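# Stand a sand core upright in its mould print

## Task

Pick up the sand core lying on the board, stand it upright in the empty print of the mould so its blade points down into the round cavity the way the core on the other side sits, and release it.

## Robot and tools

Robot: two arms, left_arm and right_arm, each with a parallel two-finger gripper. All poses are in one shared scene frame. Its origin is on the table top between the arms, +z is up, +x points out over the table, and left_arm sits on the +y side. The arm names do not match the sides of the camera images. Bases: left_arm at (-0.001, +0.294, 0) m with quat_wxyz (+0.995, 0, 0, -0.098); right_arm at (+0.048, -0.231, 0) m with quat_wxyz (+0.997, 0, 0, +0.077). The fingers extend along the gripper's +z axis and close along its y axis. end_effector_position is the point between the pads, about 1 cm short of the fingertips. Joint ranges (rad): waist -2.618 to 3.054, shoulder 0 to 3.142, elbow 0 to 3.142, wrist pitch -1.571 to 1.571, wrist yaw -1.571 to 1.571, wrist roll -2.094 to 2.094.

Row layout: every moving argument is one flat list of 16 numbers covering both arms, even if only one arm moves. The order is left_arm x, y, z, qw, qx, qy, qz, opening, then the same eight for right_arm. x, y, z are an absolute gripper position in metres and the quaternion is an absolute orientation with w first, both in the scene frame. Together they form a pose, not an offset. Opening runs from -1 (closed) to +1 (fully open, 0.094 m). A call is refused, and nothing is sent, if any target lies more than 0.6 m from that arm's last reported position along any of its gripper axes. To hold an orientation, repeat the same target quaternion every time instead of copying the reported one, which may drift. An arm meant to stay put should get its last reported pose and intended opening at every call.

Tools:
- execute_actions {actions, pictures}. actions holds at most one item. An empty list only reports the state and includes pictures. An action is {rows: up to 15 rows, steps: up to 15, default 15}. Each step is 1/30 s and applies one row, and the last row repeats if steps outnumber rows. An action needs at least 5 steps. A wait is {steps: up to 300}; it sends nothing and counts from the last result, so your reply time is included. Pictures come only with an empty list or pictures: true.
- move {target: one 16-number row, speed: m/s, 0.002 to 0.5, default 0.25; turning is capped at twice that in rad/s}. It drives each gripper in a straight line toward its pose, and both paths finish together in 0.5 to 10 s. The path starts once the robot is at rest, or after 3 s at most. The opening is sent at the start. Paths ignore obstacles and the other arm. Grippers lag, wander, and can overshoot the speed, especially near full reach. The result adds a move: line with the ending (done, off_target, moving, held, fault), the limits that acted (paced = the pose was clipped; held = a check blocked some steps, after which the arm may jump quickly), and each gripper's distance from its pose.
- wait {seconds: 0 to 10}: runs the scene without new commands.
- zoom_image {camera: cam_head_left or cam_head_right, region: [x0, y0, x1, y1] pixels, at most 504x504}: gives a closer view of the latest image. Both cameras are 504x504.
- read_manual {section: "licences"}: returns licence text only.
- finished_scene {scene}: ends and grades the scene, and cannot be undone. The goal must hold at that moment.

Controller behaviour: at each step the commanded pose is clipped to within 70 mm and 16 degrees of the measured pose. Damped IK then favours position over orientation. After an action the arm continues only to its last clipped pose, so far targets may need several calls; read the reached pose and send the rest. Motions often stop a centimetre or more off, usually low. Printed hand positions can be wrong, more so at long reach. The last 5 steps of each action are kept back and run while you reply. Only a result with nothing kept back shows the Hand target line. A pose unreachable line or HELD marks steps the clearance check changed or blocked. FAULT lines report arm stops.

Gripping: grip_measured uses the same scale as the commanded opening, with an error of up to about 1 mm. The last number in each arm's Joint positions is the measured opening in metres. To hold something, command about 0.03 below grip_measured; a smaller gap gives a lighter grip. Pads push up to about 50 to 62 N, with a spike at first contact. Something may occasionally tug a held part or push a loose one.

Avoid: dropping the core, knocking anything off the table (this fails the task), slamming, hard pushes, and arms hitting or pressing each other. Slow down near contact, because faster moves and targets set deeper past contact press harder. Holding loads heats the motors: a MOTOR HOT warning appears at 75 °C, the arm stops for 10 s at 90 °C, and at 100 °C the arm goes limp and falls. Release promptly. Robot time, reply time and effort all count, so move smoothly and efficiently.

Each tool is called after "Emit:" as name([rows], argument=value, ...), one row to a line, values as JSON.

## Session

Emit:
execute_actions(actions=[])

Scene clock: 0.00 s of 4800.00 s.
left_arm: end_effector_position=(+0.2500, +0.1086, +0.1986) grip_measured=+1.000 end_effector_quat_wxyz=(+0.211, -0.108, +0.894, -0.380) | right_arm: end_effector_position=(+0.4052, -0.3247, +0.2752) grip_measured=+1.000 end_effector_quat_wxyz=(+0.499, +0.348, +0.754, -0.249)
Joint positions: left_arm=[-0.211  1.013  0.831 -0.564  0.412 -0.83   0.094] | right_arm=[-0.019  1.301  1.113 -0.482  0.917  0.531  0.094]
Joint velocities: left_arm=[ 0.002 -0.007 -0.007  0.066  0.037  0.022  0.   ] | right_arm=[-0.002 -0.007 -0.002 -0.051 -0.066  0.022  0.   ]
Motor temperatures (°C, as the motors report them): left_arm=[29 30 31 31 31 32] | right_arm=[30 30 32 33 30 29]
Hand target (left_arm): +0.251, +0.108, +0.206; +0.221, -0.102, +0.890, -0.386
Hand target (right_arm): +0.404, -0.326, +0.283; +0.506, +0.352, +0.747, -0.249

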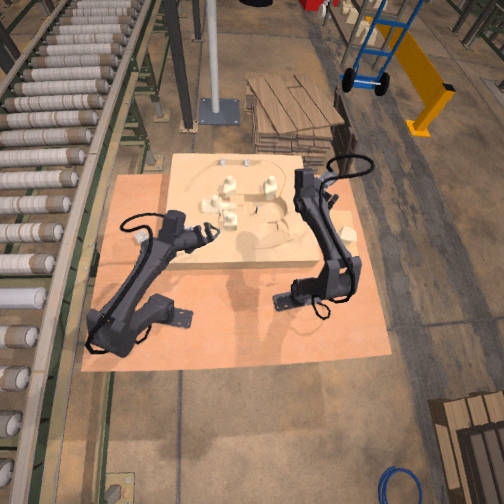

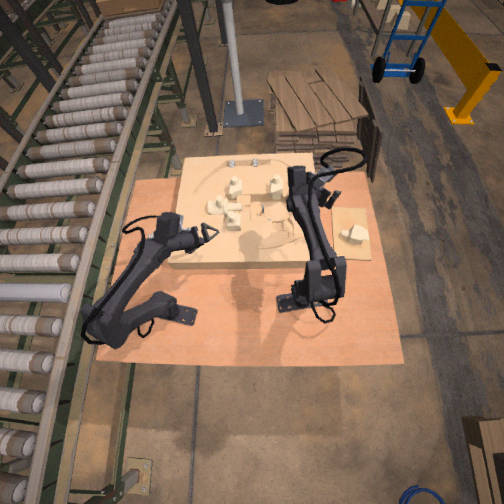

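Emit:
zoom_image(camera="cam_head_right", region=[320, 200, 390, 270])

Emit:
zoom_image(camera="cam_head_left", region=[310, 200, 380, 270])

Emit:
zoom_image(camera="cam_head_left", region=[215, 165, 305, 255])

Emit:
zoom_image(camera="cam_head_right", region=[215, 165, 305, 255])

Region (320, 200, 390, 270) of cam_head_right's 504x504 image, scaled by 7.200, with more detail than that image has.

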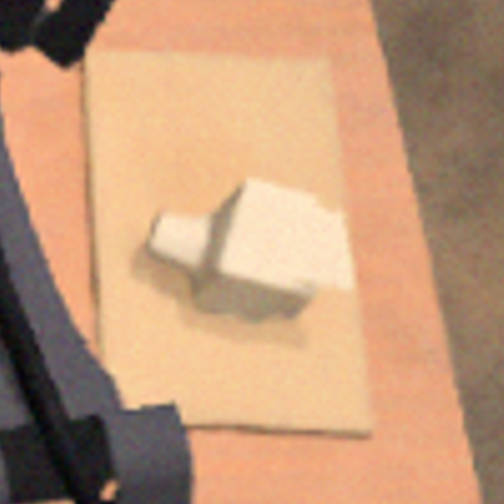

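Region (310, 200, 380, 270) of cam_head_left's 504x504 image, scaled by 7.200, with more detail than that image has.

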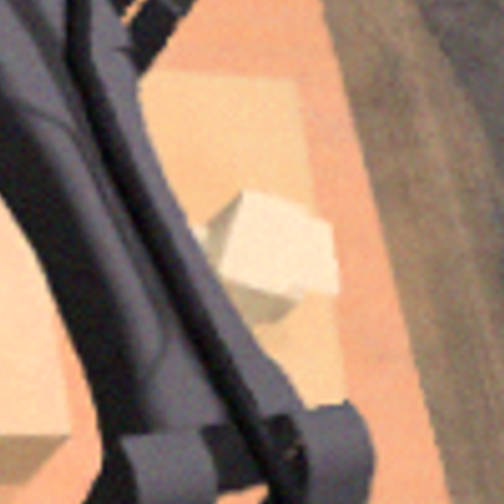

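Region (215, 165, 305, 255) of cam_head_left's 504x504 image, scaled by 5.600, with more detail than that image has.

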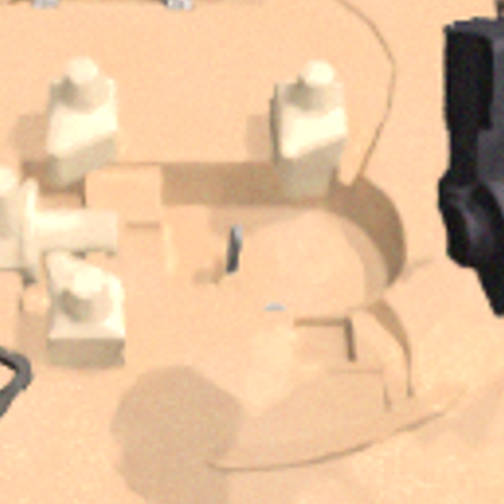

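Region (215, 165, 305, 255) of cam_head_right's 504x504 image, scaled by 5.600, with more detail than that image has.

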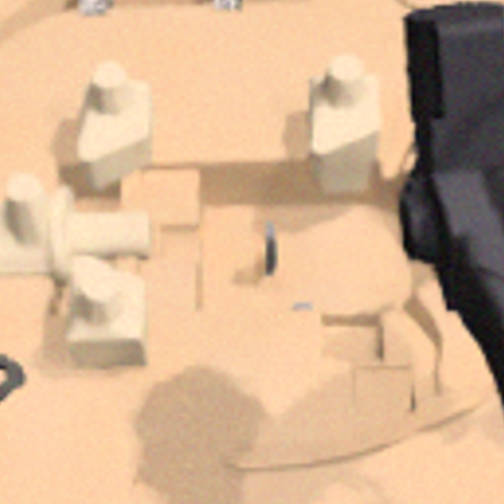

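Emit:
zoom_image(camera="cam_head_right", region=[335, 216, 375, 256])

Emit:
zoom_image(camera="cam_head_left", region=[327, 216, 367, 256])

Region (335, 216, 375, 256) of cam_head_right's 504x504 image, scaled by 12.600, with more detail than that image has.

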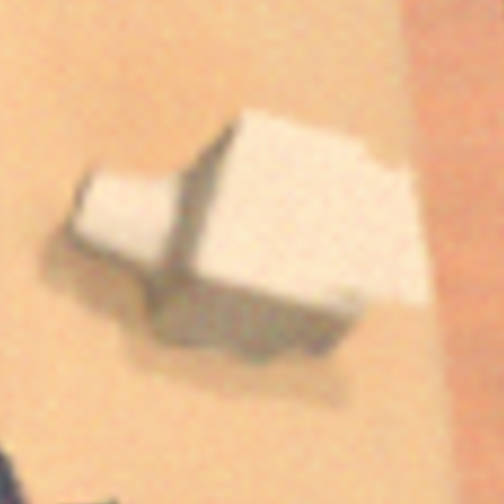

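Region (327, 216, 367, 256) of cam_head_left's 504x504 image, scaled by 12.600, with more detail than that image has.

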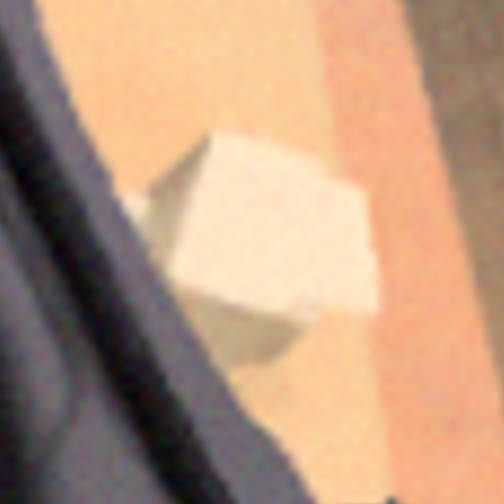

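Emit:
zoom_image(camera="cam_head_left", region=[372, 334, 412, 374])

Emit:
zoom_image(camera="cam_head_right", region=[384, 342, 424, 382])

Emit:
zoom_image(camera="cam_head_left", region=[98, 156, 138, 196])

Emit:
zoom_image(camera="cam_head_right", region=[115, 160, 155, 200])

Region (372, 334, 412, 374) of cam_head_left's 504x504 image, scaled by 12.600, with more detail than that image has.

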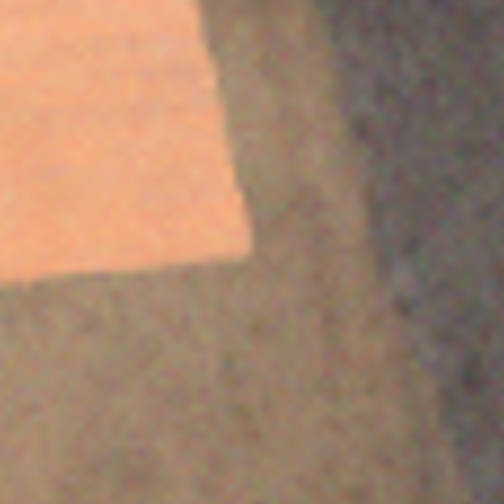

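Region (384, 342, 424, 382) of cam_head_right's 504x504 image, scaled by 12.600, with more detail than that image has.

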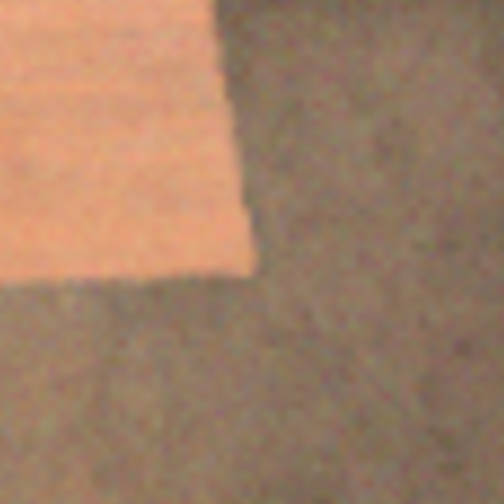

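Region (98, 156, 138, 196) of cam_head_left's 504x504 image, scaled by 12.600, with more detail than that image has.

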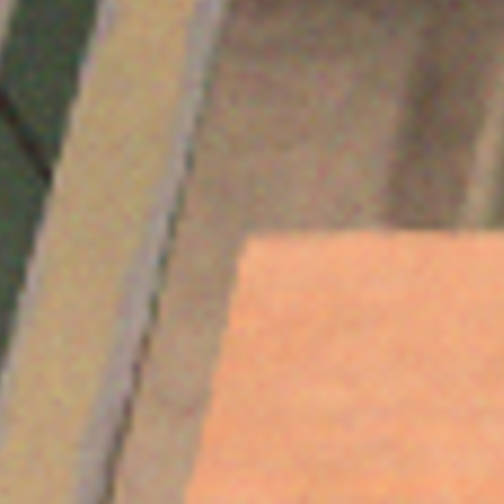

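Region (115, 160, 155, 200) of cam_head_right's 504x504 image, scaled by 12.600, with more detail than that image has.

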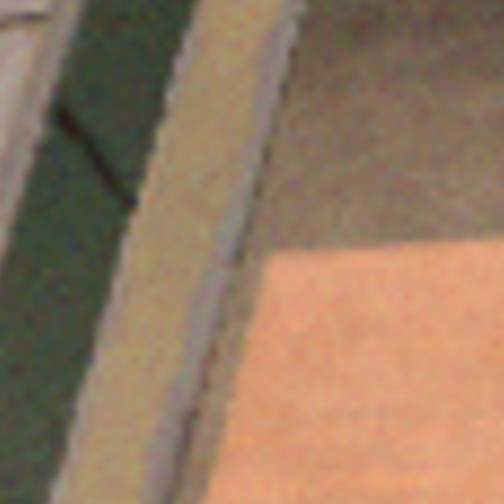

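Emit:
zoom_image(camera="cam_head_left", region=[255, 208, 291, 244])

Emit:
zoom_image(camera="cam_head_right", region=[260, 208, 296, 244])

Emit:
zoom_image(camera="cam_head_left", region=[252, 168, 288, 204])

Emit:
zoom_image(camera="cam_head_left", region=[212, 202, 248, 238])

Region (255, 208, 291, 244) of cam_head_left's 504x504 image, scaled by 14.000, with more detail than that image has.

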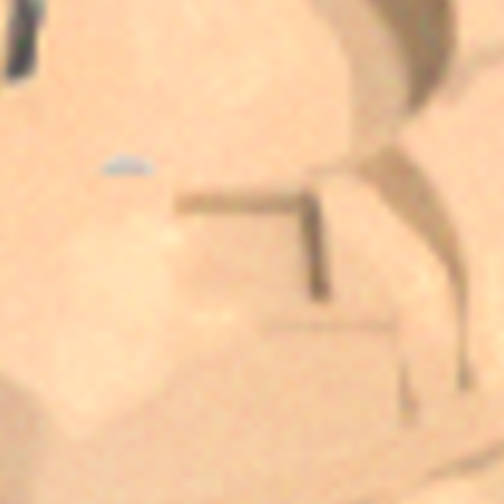

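Region (260, 208, 296, 244) of cam_head_right's 504x504 image, scaled by 14.000, with more detail than that image has.

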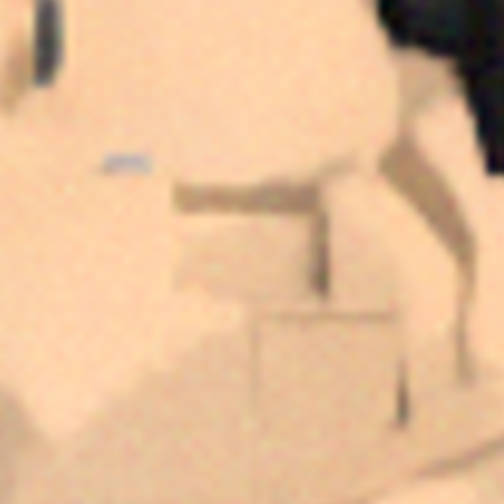

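Region (252, 168, 288, 204) of cam_head_left's 504x504 image, scaled by 14.000, with more detail than that image has.

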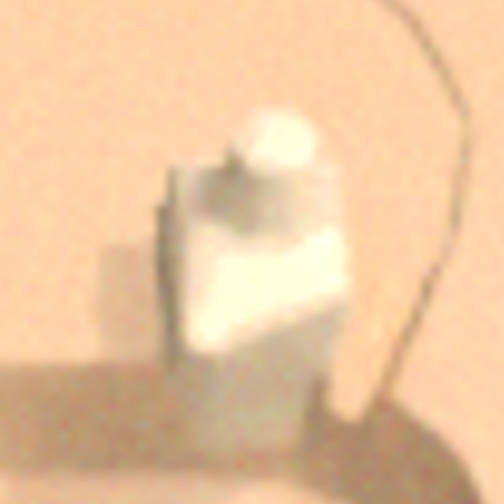

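Region (212, 202, 248, 238) of cam_head_left's 504x504 image, scaled by 14.000, with more detail than that image has.

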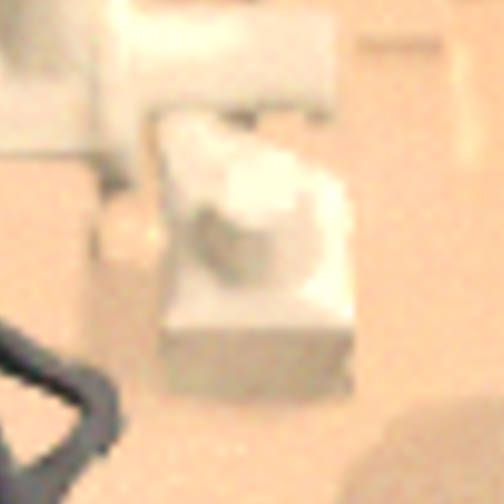

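I'll begin with a look at the current state of scene 2.

Emit:
execute_actions(actions=[])

Scene clock: 22.20 s of 4800.00 s.
left_arm: end_effector_position=(+0.2500, +0.1086, +0.1986) grip_measured=+1.000 end_effector_quat_wxyz=(+0.211, -0.108, +0.894, -0.380) | right_arm: end_effector_position=(+0.4052, -0.3247, +0.2752) grip_measured=+1.000 end_effector_quat_wxyz=(+0.499, +0.348, +0.754, -0.249)
Joint positions: left_arm=[-0.211  1.013  0.831 -0.564  0.412 -0.83   0.094] | right_arm=[-0.019  1.301  1.113 -0.482  0.917  0.531  0.094]
Joint velocities: left_arm=[ 0.007 -0.002  0.017  0.022 -0.037  0.037  0.   ] | right_arm=[ 0.007 -0.002 -0.002 -0.022  0.022  0.022  0.   ]
Motor temperatures (°C, as the motors report them): left_arm=[29 30 34 34 31 32] | right_arm=[30 31 35 34 30 29]
Hand target (left_arm): +0.251, +0.108, +0.206; +0.221, -0.102, +0.890, -0.386
Hand target (right_arm): +0.404, -0.326, +0.283; +0.506, +0.352, +0.747, -0.249
Kept back: nothing.
Steps of this call (steps 1 to 90: nothing new was sent; then 19.20 s passed at rest). Readings (end_effector_position):
1: left_arm (+0.2500, +0.1086, +0.1986) | right_arm (+0.4052, -0.3247, +0.2752)
2: left_arm (+0.2500, +0.1086, +0.1986) | right_arm (+0.4052, -0.3247, +0.2752)
4: left_arm (+0.2500, +0.1086, +0.1986) | right_arm (+0.4052, -0.3247, +0.2752)
8: left_arm (+0.2500, +0.1086, +0.1986) | right_arm (+0.4052, -0.3247, +0.2752)
90: the state above

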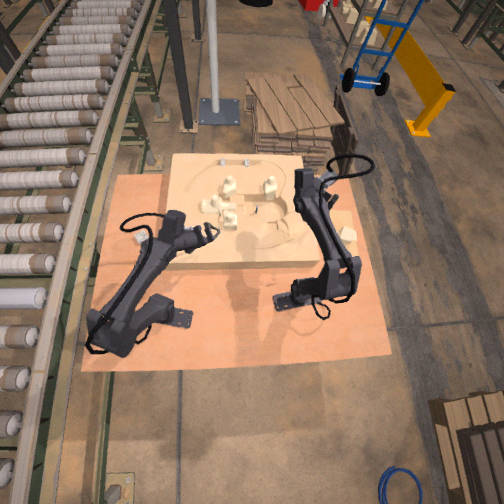

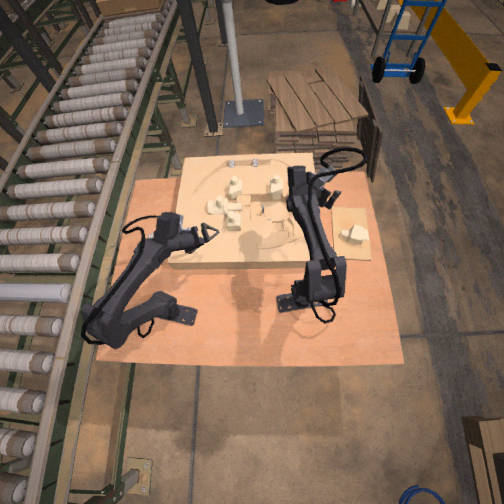

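Emit:
zoom_image(camera="cam_head_right", region=[200, 150, 380, 280])

Emit:
zoom_image(camera="cam_head_left", region=[190, 150, 370, 280])

Region (200, 150, 380, 280) of cam_head_right's 504x504 image, scaled by 2.800, with more detail than that image has.

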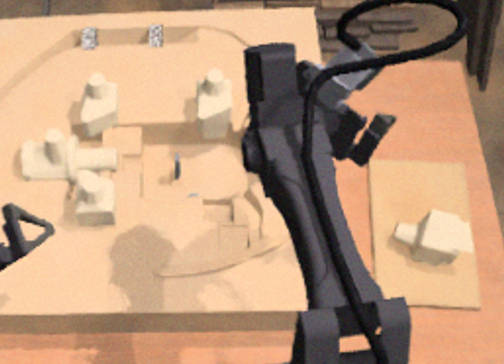

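Region (190, 150, 370, 280) of cam_head_left's 504x504 image, scaled by 2.800, with more detail than that image has.

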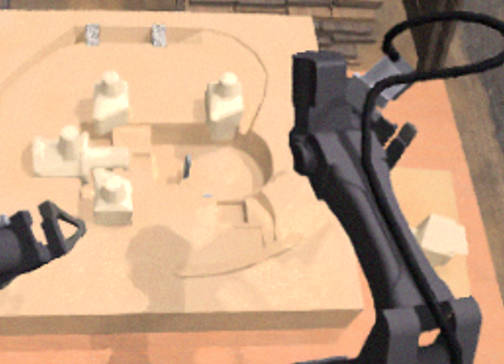

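Emit:
zoom_image(camera="cam_head_left", region=[250, 200, 298, 248])

Emit:
zoom_image(camera="cam_head_right", region=[254, 200, 302, 248])

Region (250, 200, 298, 248) of cam_head_left's 504x504 image, scaled by 10.500, with more detail than that image has.

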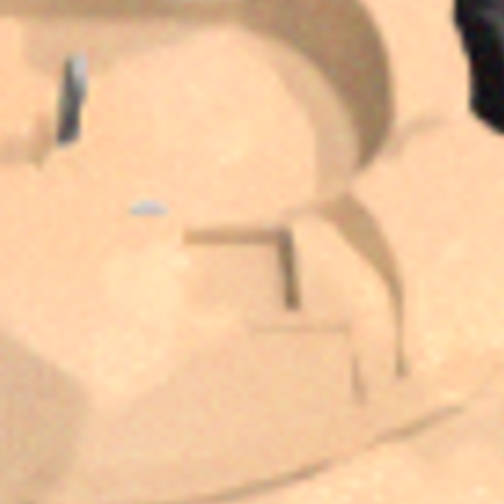

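Region (254, 200, 302, 248) of cam_head_right's 504x504 image, scaled by 10.500, with more detail than that image has.

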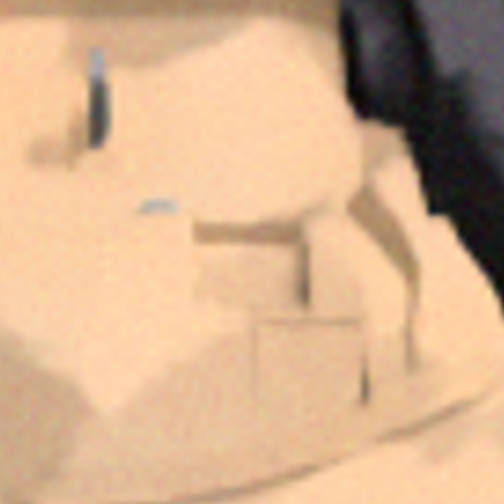

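Emit:
move(target=[0.2500, 0.1086, 0.1986, 0.211, -0.108, 0.894, -0.380, 1.0, 0.316, -0.476, 0.128, 0.0, 0.814, 0.581, 0.0, 1.0], speed=0.45)

Scene clock: 35.63 s of 4800.00 s.
left_arm: end_effector_position=(+0.2500, +0.1086, +0.1986) grip_measured=+1.000 end_effector_quat_wxyz=(+0.211, -0.108, +0.894, -0.380) | right_arm: end_effector_position=(+0.3128, -0.4773, +0.1158) grip_measured=+1.000 end_effector_quat_wxyz=(-0.007, +0.812, +0.584, -0.021)
Joint positions: left_arm=[-0.211  1.013  0.831 -0.564  0.412 -0.83   0.094] | right_arm=[-0.886  1.939  1.695 -1.35   0.038  1.162  0.094]
Joint velocities: left_arm=[ 0.002 -0.007 -0.022 -0.022  0.037 -0.022  0.   ] | right_arm=[-0.017  0.012 -0.012 -0.022 -0.022  0.022  0.   ]
Motor temperatures (°C, as the motors report them): left_arm=[29 30 34 35 31 32] | right_arm=[30 31 35 34 30 29]
Hand target (left_arm): +0.250, +0.109, +0.199; +0.211, -0.108, +0.894, -0.380
Hand target (right_arm): +0.317, -0.480, +0.124; +0.001, +0.813, +0.582, -0.017
Off the commanded pose (left_arm): 0.000 m, 0 deg.
Off the commanded pose (right_arm): 0.013 m, 3 deg.
Kept back: nothing.
After step 90, 8.00 s passed at rest.
move: off_target (right_arm)

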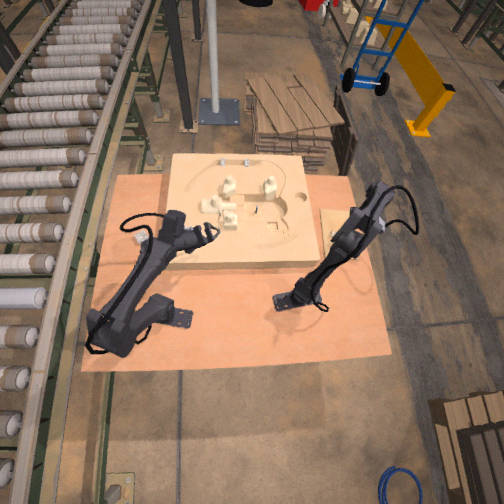

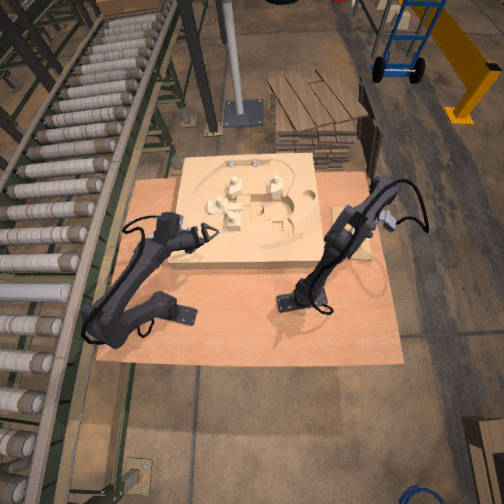

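Emit:
zoom_image(camera="cam_head_left", region=[310, 180, 410, 280])

Emit:
zoom_image(camera="cam_head_right", region=[315, 180, 415, 280])

Region (310, 180, 410, 280) of cam_head_left's 504x504 image, scaled by 5.040, with more detail than that image has.

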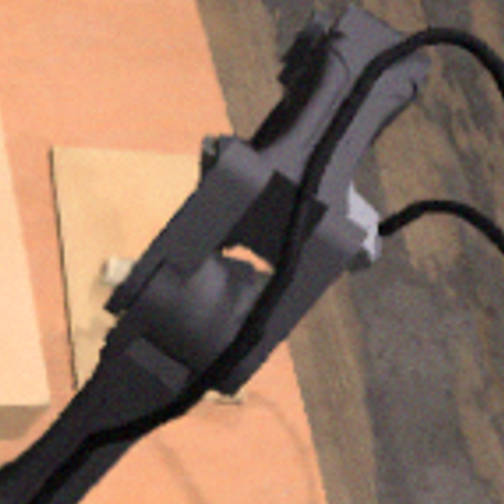

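Region (315, 180, 415, 280) of cam_head_right's 504x504 image, scaled by 5.040, with more detail than that image has.

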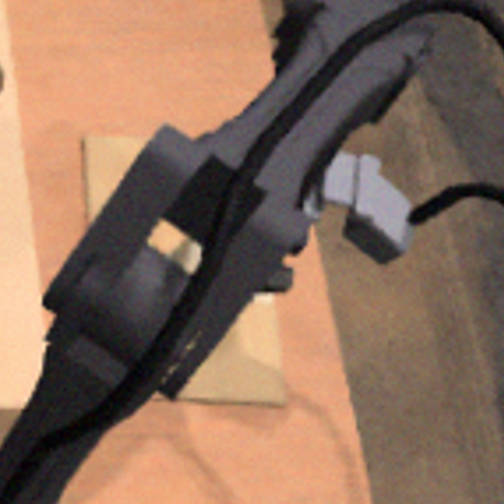

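Emit:
move(target=[0.2500, 0.1086, 0.1986, 0.211, -0.108, 0.894, -0.380, 1.0, 0.318, -0.474, 0.062, 0.0, 0.814, 0.581, 0.0, 1.0], speed=0.15)

Scene clock: 37.00 s of 4800.00 s.
left_arm: end_effector_position=(+0.2500, +0.1086, +0.1986) grip_measured=+1.000 end_effector_quat_wxyz=(+0.210, -0.108, +0.894, -0.380) | right_arm: end_effector_position=(+0.3197, -0.4751, +0.0680) grip_measured=+1.000 end_effector_quat_wxyz=(+0.006, +0.812, +0.584, -0.000)
Joint positions: left_arm=[-0.211  1.013  0.831 -0.564  0.412 -0.831  0.094] | right_arm=[-0.886  1.939  1.506 -1.127  0.003  1.162  0.094]
Joint velocities: left_arm=[ 0.017  0.002 -0.007  0.037 -0.007  0.022  0.   ] | right_arm=[ 0.002 -0.007  0.017 -0.066 -0.022 -0.022  0.   ]
Motor temperatures (°C, as the motors report them): left_arm=[29 30 34 35 31 32] | right_arm=[30 32 35 34 30 29]
Hand target (left_arm): +0.250, +0.109, +0.199; +0.211, -0.108, +0.894, -0.380
Hand target (right_arm): +0.318, -0.474, +0.062; -0.000, +0.814, +0.581, +0.000
Off the commanded pose (left_arm): 0.000 m, 0 deg.
Off the commanded pose (right_arm): 0.006 m, 1 deg.
Kept back: nothing.
move: done

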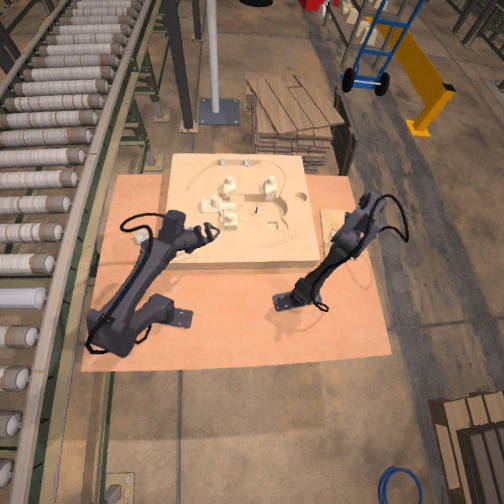

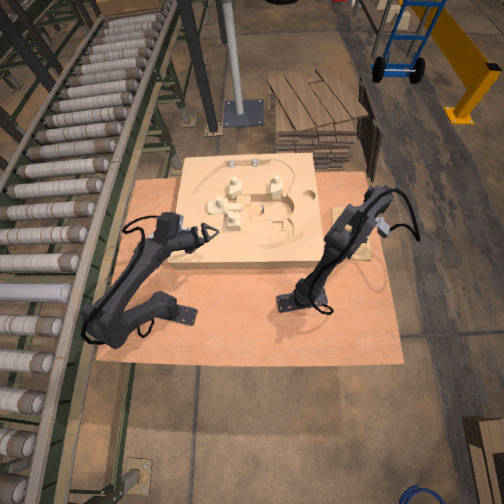

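Emit:
execute_actions([
  {"rows": [[0.2500,0.1086,0.1986,0.211,-0.108,0.894,-0.380,1.0,0.317,-0.475,0.060,0,0.814,0.581,0,1.0],[0.2500,0.1086,0.1986,0.211,-0.108,0.894,-0.380,1.0,0.317,-0.475,0.058,0,0.814,0.581,0,1.0],[0.2500,0.1086,0.1986,0.211,-0.108,0.894,-0.380,1.0,0.316,-0.475,0.056,0,0.814,0.581,0,1.0],[0.2500,0.1086,0.1986,0.211,-0.108,0.894,-0.380,1.0,0.316,-0.475,0.0545,0,0.814,0.581,0,1.0],[0.2500,0.1086,0.1986,0.211,-0.108,0.894,-0.380,1.0,0.315,-0.475,0.053,0,0.814,0.581,0,1.0],[0.2500,0.1086,0.1986,0.211,-0.108,0.894,-0.380,1.0,0.315,-0.475,0.052,0,0.814,0.581,0,1.0],[0.2500,0.1086,0.1986,0.211,-0.108,0.894,-0.380,1.0,0.315,-0.475,0.051,0,0.814,0.581,0,1.0],[0.2500,0.1086,0.1986,0.211,-0.108,0.894,-0.380,1.0,0.315,-0.475,0.050,0,0.814,0.581,0,1.0]], "steps": 15},
])

Scene clock: 37.77 s of 4800.00 s.
left_arm: end_effector_position=(+0.2500, +0.1086, +0.1986) grip_measured=+1.000 end_effector_quat_wxyz=(+0.210, -0.108, +0.894, -0.380) | right_arm: end_effector_position=(+0.3167, -0.4723, +0.0575) grip_measured=+1.000 end_effector_quat_wxyz=(+0.002, +0.812, +0.584, -0.001)
Joint positions: left_arm=[-0.211  1.013  0.831 -0.564  0.412 -0.831  0.094] | right_arm=[-0.886  1.939  1.463 -1.092  0.003  1.162  0.094]
Joint velocities: left_arm=[-0.017 -0.002 -0.012  0.007 -0.007 -0.007  0.   ] | right_arm=[-0.007 -0.017 -0.051  0.081  0.037 -0.022  0.   ]
Motor temperatures (°C, as the motors report them): left_arm=[29 30 34 35 31 32] | right_arm=[30 32 35 34 30 29]
Steps of this call (steps 1 to 13: nothing new was sent; steps 14 to 23: the first 10 steps of this action). Readings (end_effector_position):
14: left_arm (+0.2500, +0.1086, +0.1986) | right_arm (+0.3201, -0.4754, +0.0681)
15: left_arm (+0.2500, +0.1086, +0.1986) | right_arm (+0.3204, -0.4756, +0.0677)
17: left_arm (+0.2500, +0.1086, +0.1986) | right_arm (+0.3201, -0.4754, +0.0653)
21: left_arm (+0.2500, +0.1086, +0.1986) | right_arm (+0.3171, -0.4727, +0.0589)
23: the state above

Emit:
execute_actions(actions=[])

Scene clock: 37.93 s of 4800.00 s.
left_arm: end_effector_position=(+0.2500, +0.1086, +0.1986) grip_measured=+1.000 end_effector_quat_wxyz=(+0.210, -0.108, +0.894, -0.380) | right_arm: end_effector_position=(+0.3176, -0.4746, +0.0574) grip_measured=+1.000 end_effector_quat_wxyz=(+0.006, +0.813, +0.583, -0.000)
Joint positions: left_arm=[-0.211  1.013  0.831 -0.564  0.412 -0.831  0.094] | right_arm=[-0.889  1.939  1.463 -1.082  0.003  1.162  0.094]
Joint velocities: left_arm=[ 0.002 -0.002 -0.012 -0.022 -0.022 -0.022  0.   ] | right_arm=[-0.002  0.007  0.002  0.095 -0.051 -0.007  0.   ]
Motor temperatures (°C, as the motors report them): left_arm=[29 30 34 35 31 32] | right_arm=[30 32 35 34 30 29]
Hand target (left_arm): +0.250, +0.109, +0.199; +0.211, -0.108, +0.894, -0.380
Hand target (right_arm): +0.315, -0.475, +0.050; +0.000, +0.814, +0.581, -0.000
Off the commanded pose (left_arm): 0.000 m, 0 deg.
Off the commanded pose (right_arm): 0.008 m, 1 deg.
Kept back: nothing.
Steps of this call (steps 1 to 5: the last 5 steps of your previous action). Readings (end_effector_position):
1: left_arm (+0.2500, +0.1086, +0.1986) | right_arm (+0.3167, -0.4727, +0.0574)
2: left_arm (+0.2500, +0.1086, +0.1986) | right_arm (+0.3170, -0.4731, +0.0574)
4: left_arm (+0.2500, +0.1086, +0.1986) | right_arm (+0.3174, -0.4742, +0.0574)
5: the state above

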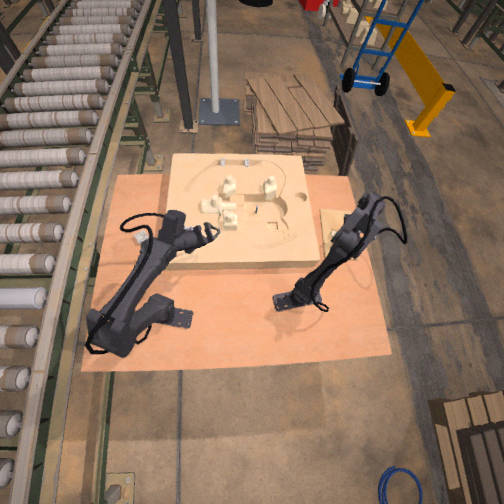

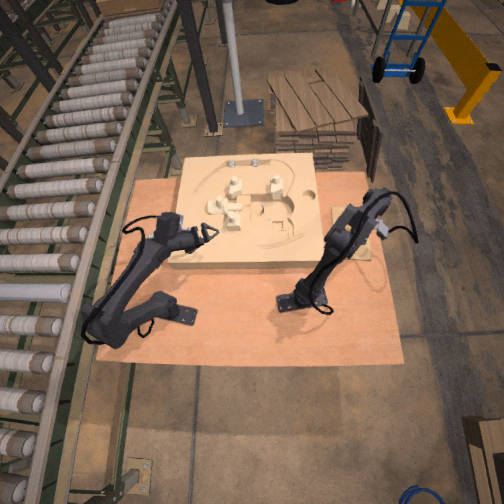

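Emit:
zoom_image(camera="cam_head_left", region=[315, 190, 395, 270])

Emit:
zoom_image(camera="cam_head_right", region=[320, 190, 400, 270])

Region (315, 190, 395, 270) of cam_head_left's 504x504 image, scaled by 6.300, with more detail than that image has.

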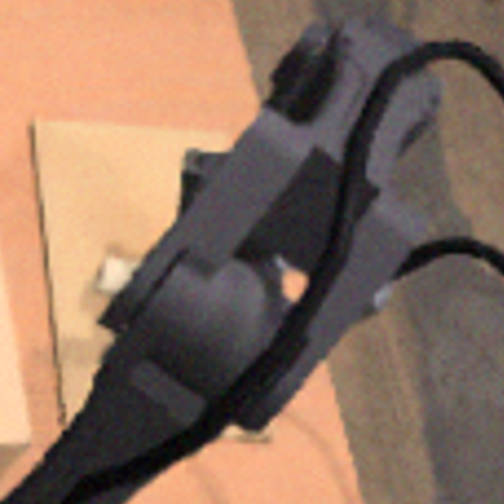

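Region (320, 190, 400, 270) of cam_head_right's 504x504 image, scaled by 6.300, with more detail than that image has.

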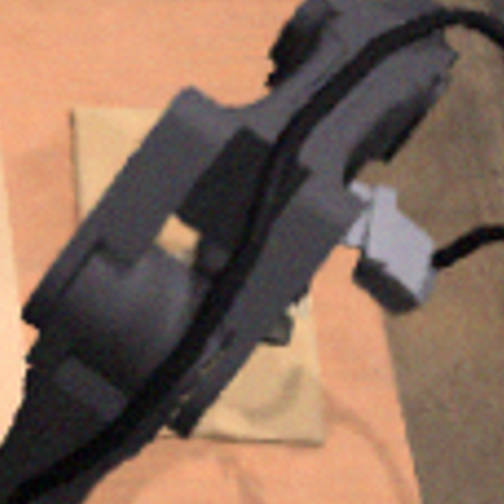

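Emit:
execute_actions([
  {"rows": [[0.2500,0.1086,0.1986,0.211,-0.108,0.894,-0.380,1.0,0.315,-0.4755,0.049,0,0.814,0.581,0,0.9],[0.2500,0.1086,0.1986,0.211,-0.108,0.894,-0.380,1.0,0.315,-0.4755,0.048,0,0.814,0.581,0,0.8],[0.2500,0.1086,0.1986,0.211,-0.108,0.894,-0.380,1.0,0.315,-0.476,0.047,0,0.814,0.581,0,0.7],[0.2500,0.1086,0.1986,0.211,-0.108,0.894,-0.380,1.0,0.315,-0.476,0.046,0,0.814,0.581,0,0.6],[0.2500,0.1086,0.1986,0.211,-0.108,0.894,-0.380,1.0,0.315,-0.476,0.045,0,0.814,0.581,0,0.5]], "steps": 12},
])

Scene clock: 40.40 s of 4800.00 s.
left_arm: end_effector_position=(+0.2500, +0.1086, +0.1986) grip_measured=+1.000 end_effector_quat_wxyz=(+0.210, -0.108, +0.894, -0.380) | right_arm: end_effector_position=(+0.3202, -0.4770, +0.0559) grip_measured=+0.505 end_effector_quat_wxyz=(+0.011, +0.813, +0.583, +0.001)
Joint positions: left_arm=[-0.211  1.013  0.831 -0.564  0.412 -0.831  0.094] | right_arm=[-0.889  1.944  1.463 -1.067  0.003  1.162  0.071]
Joint velocities: left_arm=[ 0.002  0.002 -0.017 -0.066  0.007 -0.081  0.   ] | right_arm=[ 0.007  0.085 -0.007  0.022 -0.037  0.022 -0.007]
Motor temperatures (°C, as the motors report them): left_arm=[29 30 34 35 31 32] | right_arm=[30 32 35 34 30 29]
Steps of this call (steps 1 to 67: nothing new was sent; steps 68 to 74: the first 7 steps of this action). Readings (end_effector_position):
68: left_arm (+0.2500, +0.1086, +0.1986) | right_arm (+0.3184, -0.4754, +0.0574)
69: left_arm (+0.2500, +0.1086, +0.1986) | right_arm (+0.3186, -0.4755, +0.0574)
71: left_arm (+0.2500, +0.1086, +0.1986) | right_arm (+0.3192, -0.4761, +0.0575)
74: the state above

Emit:
execute_actions([
  {"rows": [[0.2500,0.1086,0.1986,0.211,-0.108,0.894,-0.380,1.0,0.315,-0.476,0.045,0,0.814,0.581,0,0.42],[0.2500,0.1086,0.1986,0.211,-0.108,0.894,-0.380,1.0,0.315,-0.476,0.045,0,0.814,0.581,0,0.35],[0.2500,0.1086,0.1986,0.211,-0.108,0.894,-0.380,1.0,0.315,-0.476,0.045,0,0.814,0.581,0,0.30],[0.2500,0.1086,0.1986,0.211,-0.108,0.894,-0.380,1.0,0.315,-0.476,0.045,0,0.814,0.581,0,0.26],[0.2500,0.1086,0.1986,0.211,-0.108,0.894,-0.380,1.0,0.315,-0.476,0.045,0,0.814,0.581,0,0.23],[0.2500,0.1086,0.1986,0.211,-0.108,0.894,-0.380,1.0,0.315,-0.476,0.045,0,0.814,0.581,0,0.20],[0.2500,0.1086,0.1986,0.211,-0.108,0.894,-0.380,1.0,0.315,-0.476,0.045,0,0.814,0.581,0,0.18],[0.2500,0.1086,0.1986,0.211,-0.108,0.894,-0.380,1.0,0.315,-0.476,0.045,0,0.814,0.581,0,0.165],[0.2500,0.1086,0.1986,0.211,-0.108,0.894,-0.380,1.0,0.315,-0.476,0.045,0,0.814,0.581,0,0.15],[0.2500,0.1086,0.1986,0.211,-0.108,0.894,-0.380,1.0,0.315,-0.476,0.045,0,0.814,0.581,0,0.135],[0.2500,0.1086,0.1986,0.211,-0.108,0.894,-0.380,1.0,0.315,-0.476,0.045,0,0.814,0.581,0,0.12]], "steps": 15},
])

Emit:
execute_actions([
  {"steps": 10},
])

Scene clock: 41.17 s of 4800.00 s.
left_arm: end_effector_position=(+0.2500, +0.1086, +0.1986) grip_measured=+1.000 end_effector_quat_wxyz=(+0.210, -0.108, +0.894, -0.380) | right_arm: end_effector_position=(+0.3199, -0.4772, +0.0515) grip_measured=+0.156 end_effector_quat_wxyz=(+0.009, +0.813, +0.582, +0.001)
Joint positions: left_arm=[-0.211  1.013  0.831 -0.564  0.412 -0.831  0.094] | right_arm=[-0.891  1.953  1.458 -1.059  0.002  1.162  0.054]
Joint velocities: left_arm=[ 0.002 -0.002  0.012 -0.095 -0.037 -0.022  0.   ] | right_arm=[ 0.007  0.002 -0.022  0.037 -0.066 -0.022 -0.007]
Motor temperatures (°C, as the motors report them): left_arm=[29 30 34 35 31 32] | right_arm=[30 32 35 34 30 29]
Off your previous action's commanded pose (left_arm): 0.000 m, 0 deg at its last step (step 5 of this call).
Off your previous action's commanded pose (right_arm): 0.010 m, 1 deg at its last step (step 5 of this call).
Steps of this call (steps 1 to 5: the last 5 steps of your previous action; steps 6 to 13: nothing new was sent; steps 14 to 23: the first 10 steps of this action). Readings (end_effector_position):
14: left_arm (+0.2500, +0.1086, +0.1986) | right_arm (+0.3209, -0.4776, +0.0528)
15: left_arm (+0.2500, +0.1086, +0.1986) | right_arm (+0.3210, -0.4776, +0.0528)
17: left_arm (+0.2500, +0.1086, +0.1986) | right_arm (+0.3210, -0.4776, +0.0528)
21: left_arm (+0.2500, +0.1086, +0.1986) | right_arm (+0.3199, -0.4771, +0.0517)
23: the state above

Scene clock: 41.50 s of 4800.00 s.
left_arm: end_effector_position=(+0.2500, +0.1086, +0.1986) grip_measured=+1.000 end_effector_quat_wxyz=(+0.210, -0.108, +0.894, -0.380) | right_arm: end_effector_position=(+0.3199, -0.4772, +0.0515) grip_measured=+0.153 end_effector_quat_wxyz=(+0.009, +0.813, +0.582, +0.001)
Joint positions: left_arm=[-0.211  1.013  0.831 -0.564  0.412 -0.831  0.094] | right_arm=[-0.891  1.953  1.458 -1.059  0.002  1.161  0.054]
Joint velocities: left_arm=[-0.012  0.002 -0.002  0.022  0.007 -0.022  0.   ] | right_arm=[-0.012 -0.007  0.012  0.037 -0.022  0.007 -0.   ]
Motor temperatures (°C, as the motors report them): left_arm=[29 30 34 35 31 32] | right_arm=[30 32 35 34 30 29]
Hand target (left_arm): +0.250, +0.109, +0.199; +0.211, -0.108, +0.894, -0.380
Hand target (right_arm): +0.315, -0.476, +0.045; -0.000, +0.814, +0.581, -0.000
Off the commanded pose (left_arm): 0.000 m, 0 deg.
Off the commanded pose (right_arm): 0.008 m, 1 deg.
Kept back: nothing.
Steps of this call (steps 1 to 5: the last 5 steps of your previous action; steps 6 to 10: nothing new was sent). Readings (end_effector_position):
1: left_arm (+0.2500, +0.1086, +0.1986) | right_arm (+0.3199, -0.4772, +0.0515)
2: left_arm (+0.2500, +0.1086, +0.1986) | right_arm (+0.3199, -0.4772, +0.0515)
4: left_arm (+0.2500, +0.1086, +0.1986) | right_arm (+0.3199, -0.4772, +0.0515)
8: left_arm (+0.2500, +0.1086, +0.1986) | right_arm (+0.3199, -0.4772, +0.0515)
10: the state above

Emit:
execute_actions([
  {"rows": [[0.2500,0.1086,0.1986,0.211,-0.108,0.894,-0.380,1.0,0.317,-0.477,0.052,0,0.814,0.581,0,0.12],[0.2500,0.1086,0.1986,0.211,-0.108,0.894,-0.380,1.0,0.318,-0.477,0.057,0,0.814,0.581,0,0.12],[0.2500,0.1086,0.1986,0.211,-0.108,0.894,-0.380,1.0,0.319,-0.477,0.061,0,0.814,0.581,0,0.12],[0.2500,0.1086,0.1986,0.211,-0.108,0.894,-0.380,1.0,0.320,-0.477,0.065,0,0.814,0.581,0,0.12],[0.2500,0.1086,0.1986,0.211,-0.108,0.894,-0.380,1.0,0.321,-0.478,0.069,0,0.814,0.581,0,0.12],[0.2500,0.1086,0.1986,0.211,-0.108,0.894,-0.380,1.0,0.322,-0.478,0.073,0,0.814,0.581,0,0.12],[0.2500,0.1086,0.1986,0.211,-0.108,0.894,-0.380,1.0,0.323,-0.478,0.077,0,0.814,0.581,0,0.12],[0.2500,0.1086,0.1986,0.211,-0.108,0.894,-0.380,1.0,0.323,-0.478,0.081,0,0.814,0.581,0,0.12],[0.2500,0.1086,0.1986,0.211,-0.108,0.894,-0.380,1.0,0.323,-0.478,0.084,0,0.814,0.581,0,0.12],[0.2500,0.1086,0.1986,0.211,-0.108,0.894,-0.380,1.0,0.323,-0.478,0.087,0,0.814,0.581,0,0.12]], "steps": 14},
])

Emit:
move(target=[0.2500, 0.1086, 0.1986, 0.211, -0.108, 0.894, -0.380, 1.0, 0.386, -0.488, 0.088, 0.0, 0.0, 1.0, 0.0, 0.12], speed=0.5)

Scene clock: 42.53 s of 4800.00 s.
left_arm: end_effector_position=(+0.2500, +0.1086, +0.1986) grip_measured=+1.000 end_effector_quat_wxyz=(+0.210, -0.108, +0.894, -0.380) | right_arm: end_effector_position=(+0.3180, -0.4754, +0.0612) grip_measured=+0.153 end_effector_quat_wxyz=(-0.007, +0.813, +0.582, -0.002)
Joint positions: left_arm=[-0.211  1.013  0.831 -0.564  0.412 -0.831  0.094] | right_arm=[-0.891  1.964  1.512 -1.134  0.002  1.162  0.054]
Joint velocities: left_arm=[-0.002 -0.002 -0.002 -0.007  0.022 -0.007  0.   ] | right_arm=[ 0.002 -0.002  0.335 -0.403  0.022  0.007 -0.001]
Motor temperatures (°C, as the motors report them): left_arm=[29 30 34 35 31 32] | right_arm=[30 32 35 34 30 29]
Steps of this call (steps 1 to 22: nothing new was sent; steps 23 to 31: the first 9 steps of this action). Readings (end_effector_position):
23: left_arm (+0.2500, +0.1086, +0.1986) | right_arm (+0.3199, -0.4771, +0.0515)
24: left_arm (+0.2500, +0.1086, +0.1986) | right_arm (+0.3198, -0.4771, +0.0515)
26: left_arm (+0.2500, +0.1086, +0.1986) | right_arm (+0.3193, -0.4766, +0.0524)
30: left_arm (+0.2500, +0.1086, +0.1986) | right_arm (+0.3175, -0.4750, +0.0582)
31: the state above

Scene clock: 46.03 s of 4800.00 s.
left_arm: end_effector_position=(+0.2500, +0.1086, +0.1986) grip_measured=+1.000 end_effector_quat_wxyz=(+0.210, -0.108, +0.894, -0.380) | right_arm: end_effector_position=(+0.3732, -0.4825, +0.0643) grip_measured=+0.153 end_effector_quat_wxyz=(-0.033, +0.005, +0.999, +0.019)
Joint positions: left_arm=[-0.211  1.013  0.831 -0.564  0.412 -0.831  0.094] | right_arm=[-0.809  2.214  1.903 -1.336  0.011 -0.646  0.054]
Joint velocities: left_arm=[ 0.002 -0.002  0.002 -0.007 -0.066 -0.022  0.   ] | right_arm=[-0.017 -0.022 -0.007 -0.081  0.022  0.022 -0.   ]
Motor temperatures (°C, as the motors report them): left_arm=[29 30 34 35 31 32] | right_arm=[30 33 35 34 30 29]
Hand target (left_arm): +0.250, +0.109, +0.199; +0.211, -0.108, +0.894, -0.380
Hand target (right_arm): +0.385, -0.486, +0.088; +0.001, -0.000, +1.000, -0.000
Off your previous action's commanded pose (left_arm): 0.000 m, 0 deg at its last step (step 5 of this call).
Off your previous action's commanded pose (right_arm): 0.015 m, 0 deg at its last step (step 5 of this call).
Off the commanded pose (left_arm): 0.000 m, 0 deg.
Off the commanded pose (right_arm): 0.027 m, 4 deg.
Kept back: nothing.
move: off_target (right_arm)

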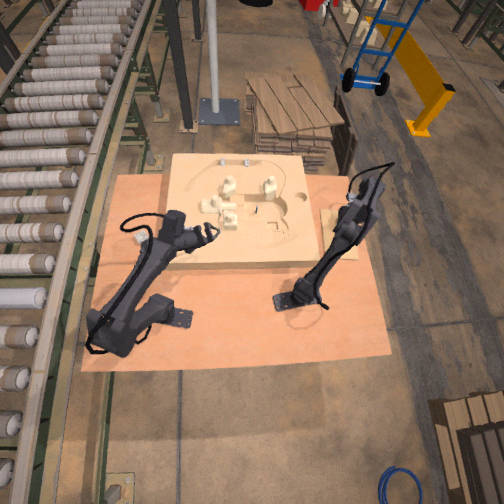

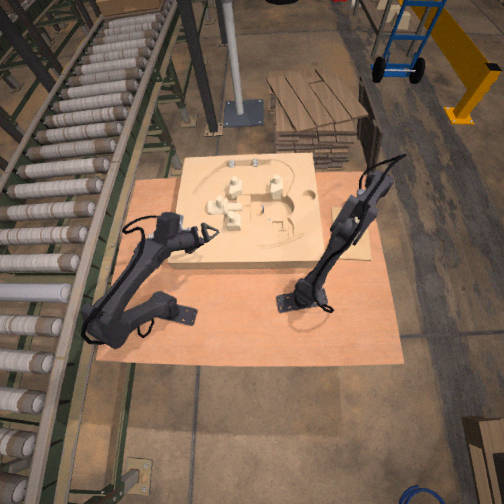

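Emit:
execute_actions([
  {"rows": [[0.2500,0.1086,0.1986,0.211,-0.108,0.894,-0.380,1.0,0.3855,-0.4864,0.0852,0.0013,0,1,-0.001,0.12],[0.2500,0.1086,0.1986,0.211,-0.108,0.894,-0.380,1.0,0.3861,-0.4868,0.0824,0.0026,0,1,-0.002,0.12],[0.2500,0.1086,0.1986,0.211,-0.108,0.894,-0.380,1.0,0.3866,-0.4872,0.0796,0.0039,0,1,-0.003,0.12],[0.2500,0.1086,0.1986,0.211,-0.108,0.894,-0.380,1.0,0.3871,-0.4875,0.0774,0.0049,0,1,-0.0038,0.12],[0.2500,0.1086,0.1986,0.211,-0.108,0.894,-0.380,1.0,0.3874,-0.4878,0.0754,0.0059,0,1,-0.0045,0.12],[0.2500,0.1086,0.1986,0.211,-0.108,0.894,-0.380,1.0,0.3877,-0.4880,0.0740,0.0065,0,1,-0.005,0.12],[0.2500,0.1086,0.1986,0.211,-0.108,0.894,-0.380,1.0,0.3880,-0.4882,0.0726,0.0072,0,1,-0.0055,0.12],[0.2500,0.1086,0.1986,0.211,-0.108,0.894,-0.380,1.0,0.3882,-0.4884,0.0712,0.0078,0,1,-0.006,0.12],[0.2500,0.1086,0.1986,0.211,-0.108,0.894,-0.380,1.0,0.3885,-0.4886,0.0698,0.0085,0,1,-0.0065,0.12],[0.2500,0.1086,0.1986,0.211,-0.108,0.894,-0.380,1.0,0.3888,-0.4888,0.0684,0.0091,0,1,-0.007,0.12],[0.2500,0.1086,0.1986,0.211,-0.108,0.894,-0.380,1.0,0.3891,-0.4890,0.0670,0.0098,0,1,-0.0075,0.12],[0.2500,0.1086,0.1986,0.211,-0.108,0.894,-0.380,1.0,0.3893,-0.4892,0.0656,0.0104,0,1,-0.008,0.12],[0.2500,0.1086,0.1986,0.211,-0.108,0.894,-0.380,1.0,0.3895,-0.4894,0.0645,0.0109,0,1,-0.0084,0.12],[0.2500,0.1086,0.1986,0.211,-0.108,0.894,-0.380,1.0,0.3898,-0.4895,0.0634,0.0114,0,1,-0.0088,0.12],[0.2500,0.1086,0.1986,0.211,-0.108,0.894,-0.380,1.0,0.3900,-0.4897,0.0622,0.012,0,1,-0.0092,0.12]], "steps": 15},
])

Emit:
execute_actions([
  {"steps": 9},
])

Scene clock: 47.97 s of 4800.00 s.
left_arm: end_effector_position=(+0.2500, +0.1086, +0.1986) grip_measured=+1.000 end_effector_quat_wxyz=(+0.210, -0.108, +0.894, -0.380) | right_arm: end_effector_position=(+0.3817, -0.4887, +0.0579) grip_measured=+0.153 end_effector_quat_wxyz=(-0.016, +0.005, +1.000, +0.006)
Joint positions: left_arm=[-0.211  1.013  0.831 -0.564  0.412 -0.831  0.094] | right_arm=[-0.809  2.214  1.881 -1.269  0.009 -0.646  0.054]
Joint velocities: left_arm=[-0.007 -0.002 -0.017 -0.095 -0.022 -0.095  0.   ] | right_arm=[-0.002  0.007 -0.208  0.227 -0.051  0.051 -0.001]
Motor temperatures (°C, as the motors report them): left_arm=[29 30 34 35 31 32] | right_arm=[30 34 35 34 30 29]
Steps of this call (steps 1 to 48: nothing new was sent; steps 49 to 58: the first 10 steps of this action). Readings (end_effector_position):
49: left_arm (+0.2500, +0.1086, +0.1986) | right_arm (+0.3737, -0.4826, +0.0643)
50: left_arm (+0.2500, +0.1086, +0.1986) | right_arm (+0.3741, -0.4829, +0.0642)
52: left_arm (+0.2500, +0.1086, +0.1986) | right_arm (+0.3762, -0.4846, +0.0640)
56: left_arm (+0.2500, +0.1086, +0.1986) | right_arm (+0.3812, -0.4883, +0.0612)
58: the state above

Scene clock: 48.27 s of 4800.00 s.
left_arm: end_effector_position=(+0.2500, +0.1086, +0.1986) grip_measured=+1.000 end_effector_quat_wxyz=(+0.210, -0.108, +0.894, -0.380) | right_arm: end_effector_position=(+0.3827, -0.4892, +0.0531) grip_measured=+0.153 end_effector_quat_wxyz=(-0.011, +0.005, +1.000, +0.003)
Joint positions: left_arm=[-0.211  1.013  0.831 -0.564  0.412 -0.831  0.094] | right_arm=[-0.809  2.211  1.856 -1.238  0.008 -0.646  0.054]
Joint velocities: left_arm=[-0.012  0.012 -0.002 -0.081  0.022 -0.022  0.   ] | right_arm=[-0.007 -0.017 -0.002  0.095  0.095  0.037 -0.   ]
Motor temperatures (°C, as the motors report them): left_arm=[29 30 34 35 31 32] | right_arm=[30 34 35 34 30 29]
Hand target (left_arm): +0.250, +0.109, +0.199; +0.211, -0.108, +0.894, -0.380
Hand target (right_arm): +0.390, -0.490, +0.063; +0.012, +0.001, +1.000, -0.008
Off the commanded pose (left_arm): 0.000 m, 0 deg.
Off the commanded pose (right_arm): 0.012 m, 3 deg.
Kept back: nothing.
Steps of this call (steps 1 to 5: the last 5 steps of your previous action; steps 6 to 9: nothing new was sent). Readings (end_effector_position):
1: left_arm (+0.2500, +0.1086, +0.1986) | right_arm (+0.3816, -0.4886, +0.0563)
2: left_arm (+0.2500, +0.1086, +0.1986) | right_arm (+0.3814, -0.4885, +0.0547)
4: left_arm (+0.2500, +0.1086, +0.1986) | right_arm (+0.3819, -0.4887, +0.0535)
8: left_arm (+0.2500, +0.1086, +0.1986) | right_arm (+0.3827, -0.4892, +0.0532)
9: the state above


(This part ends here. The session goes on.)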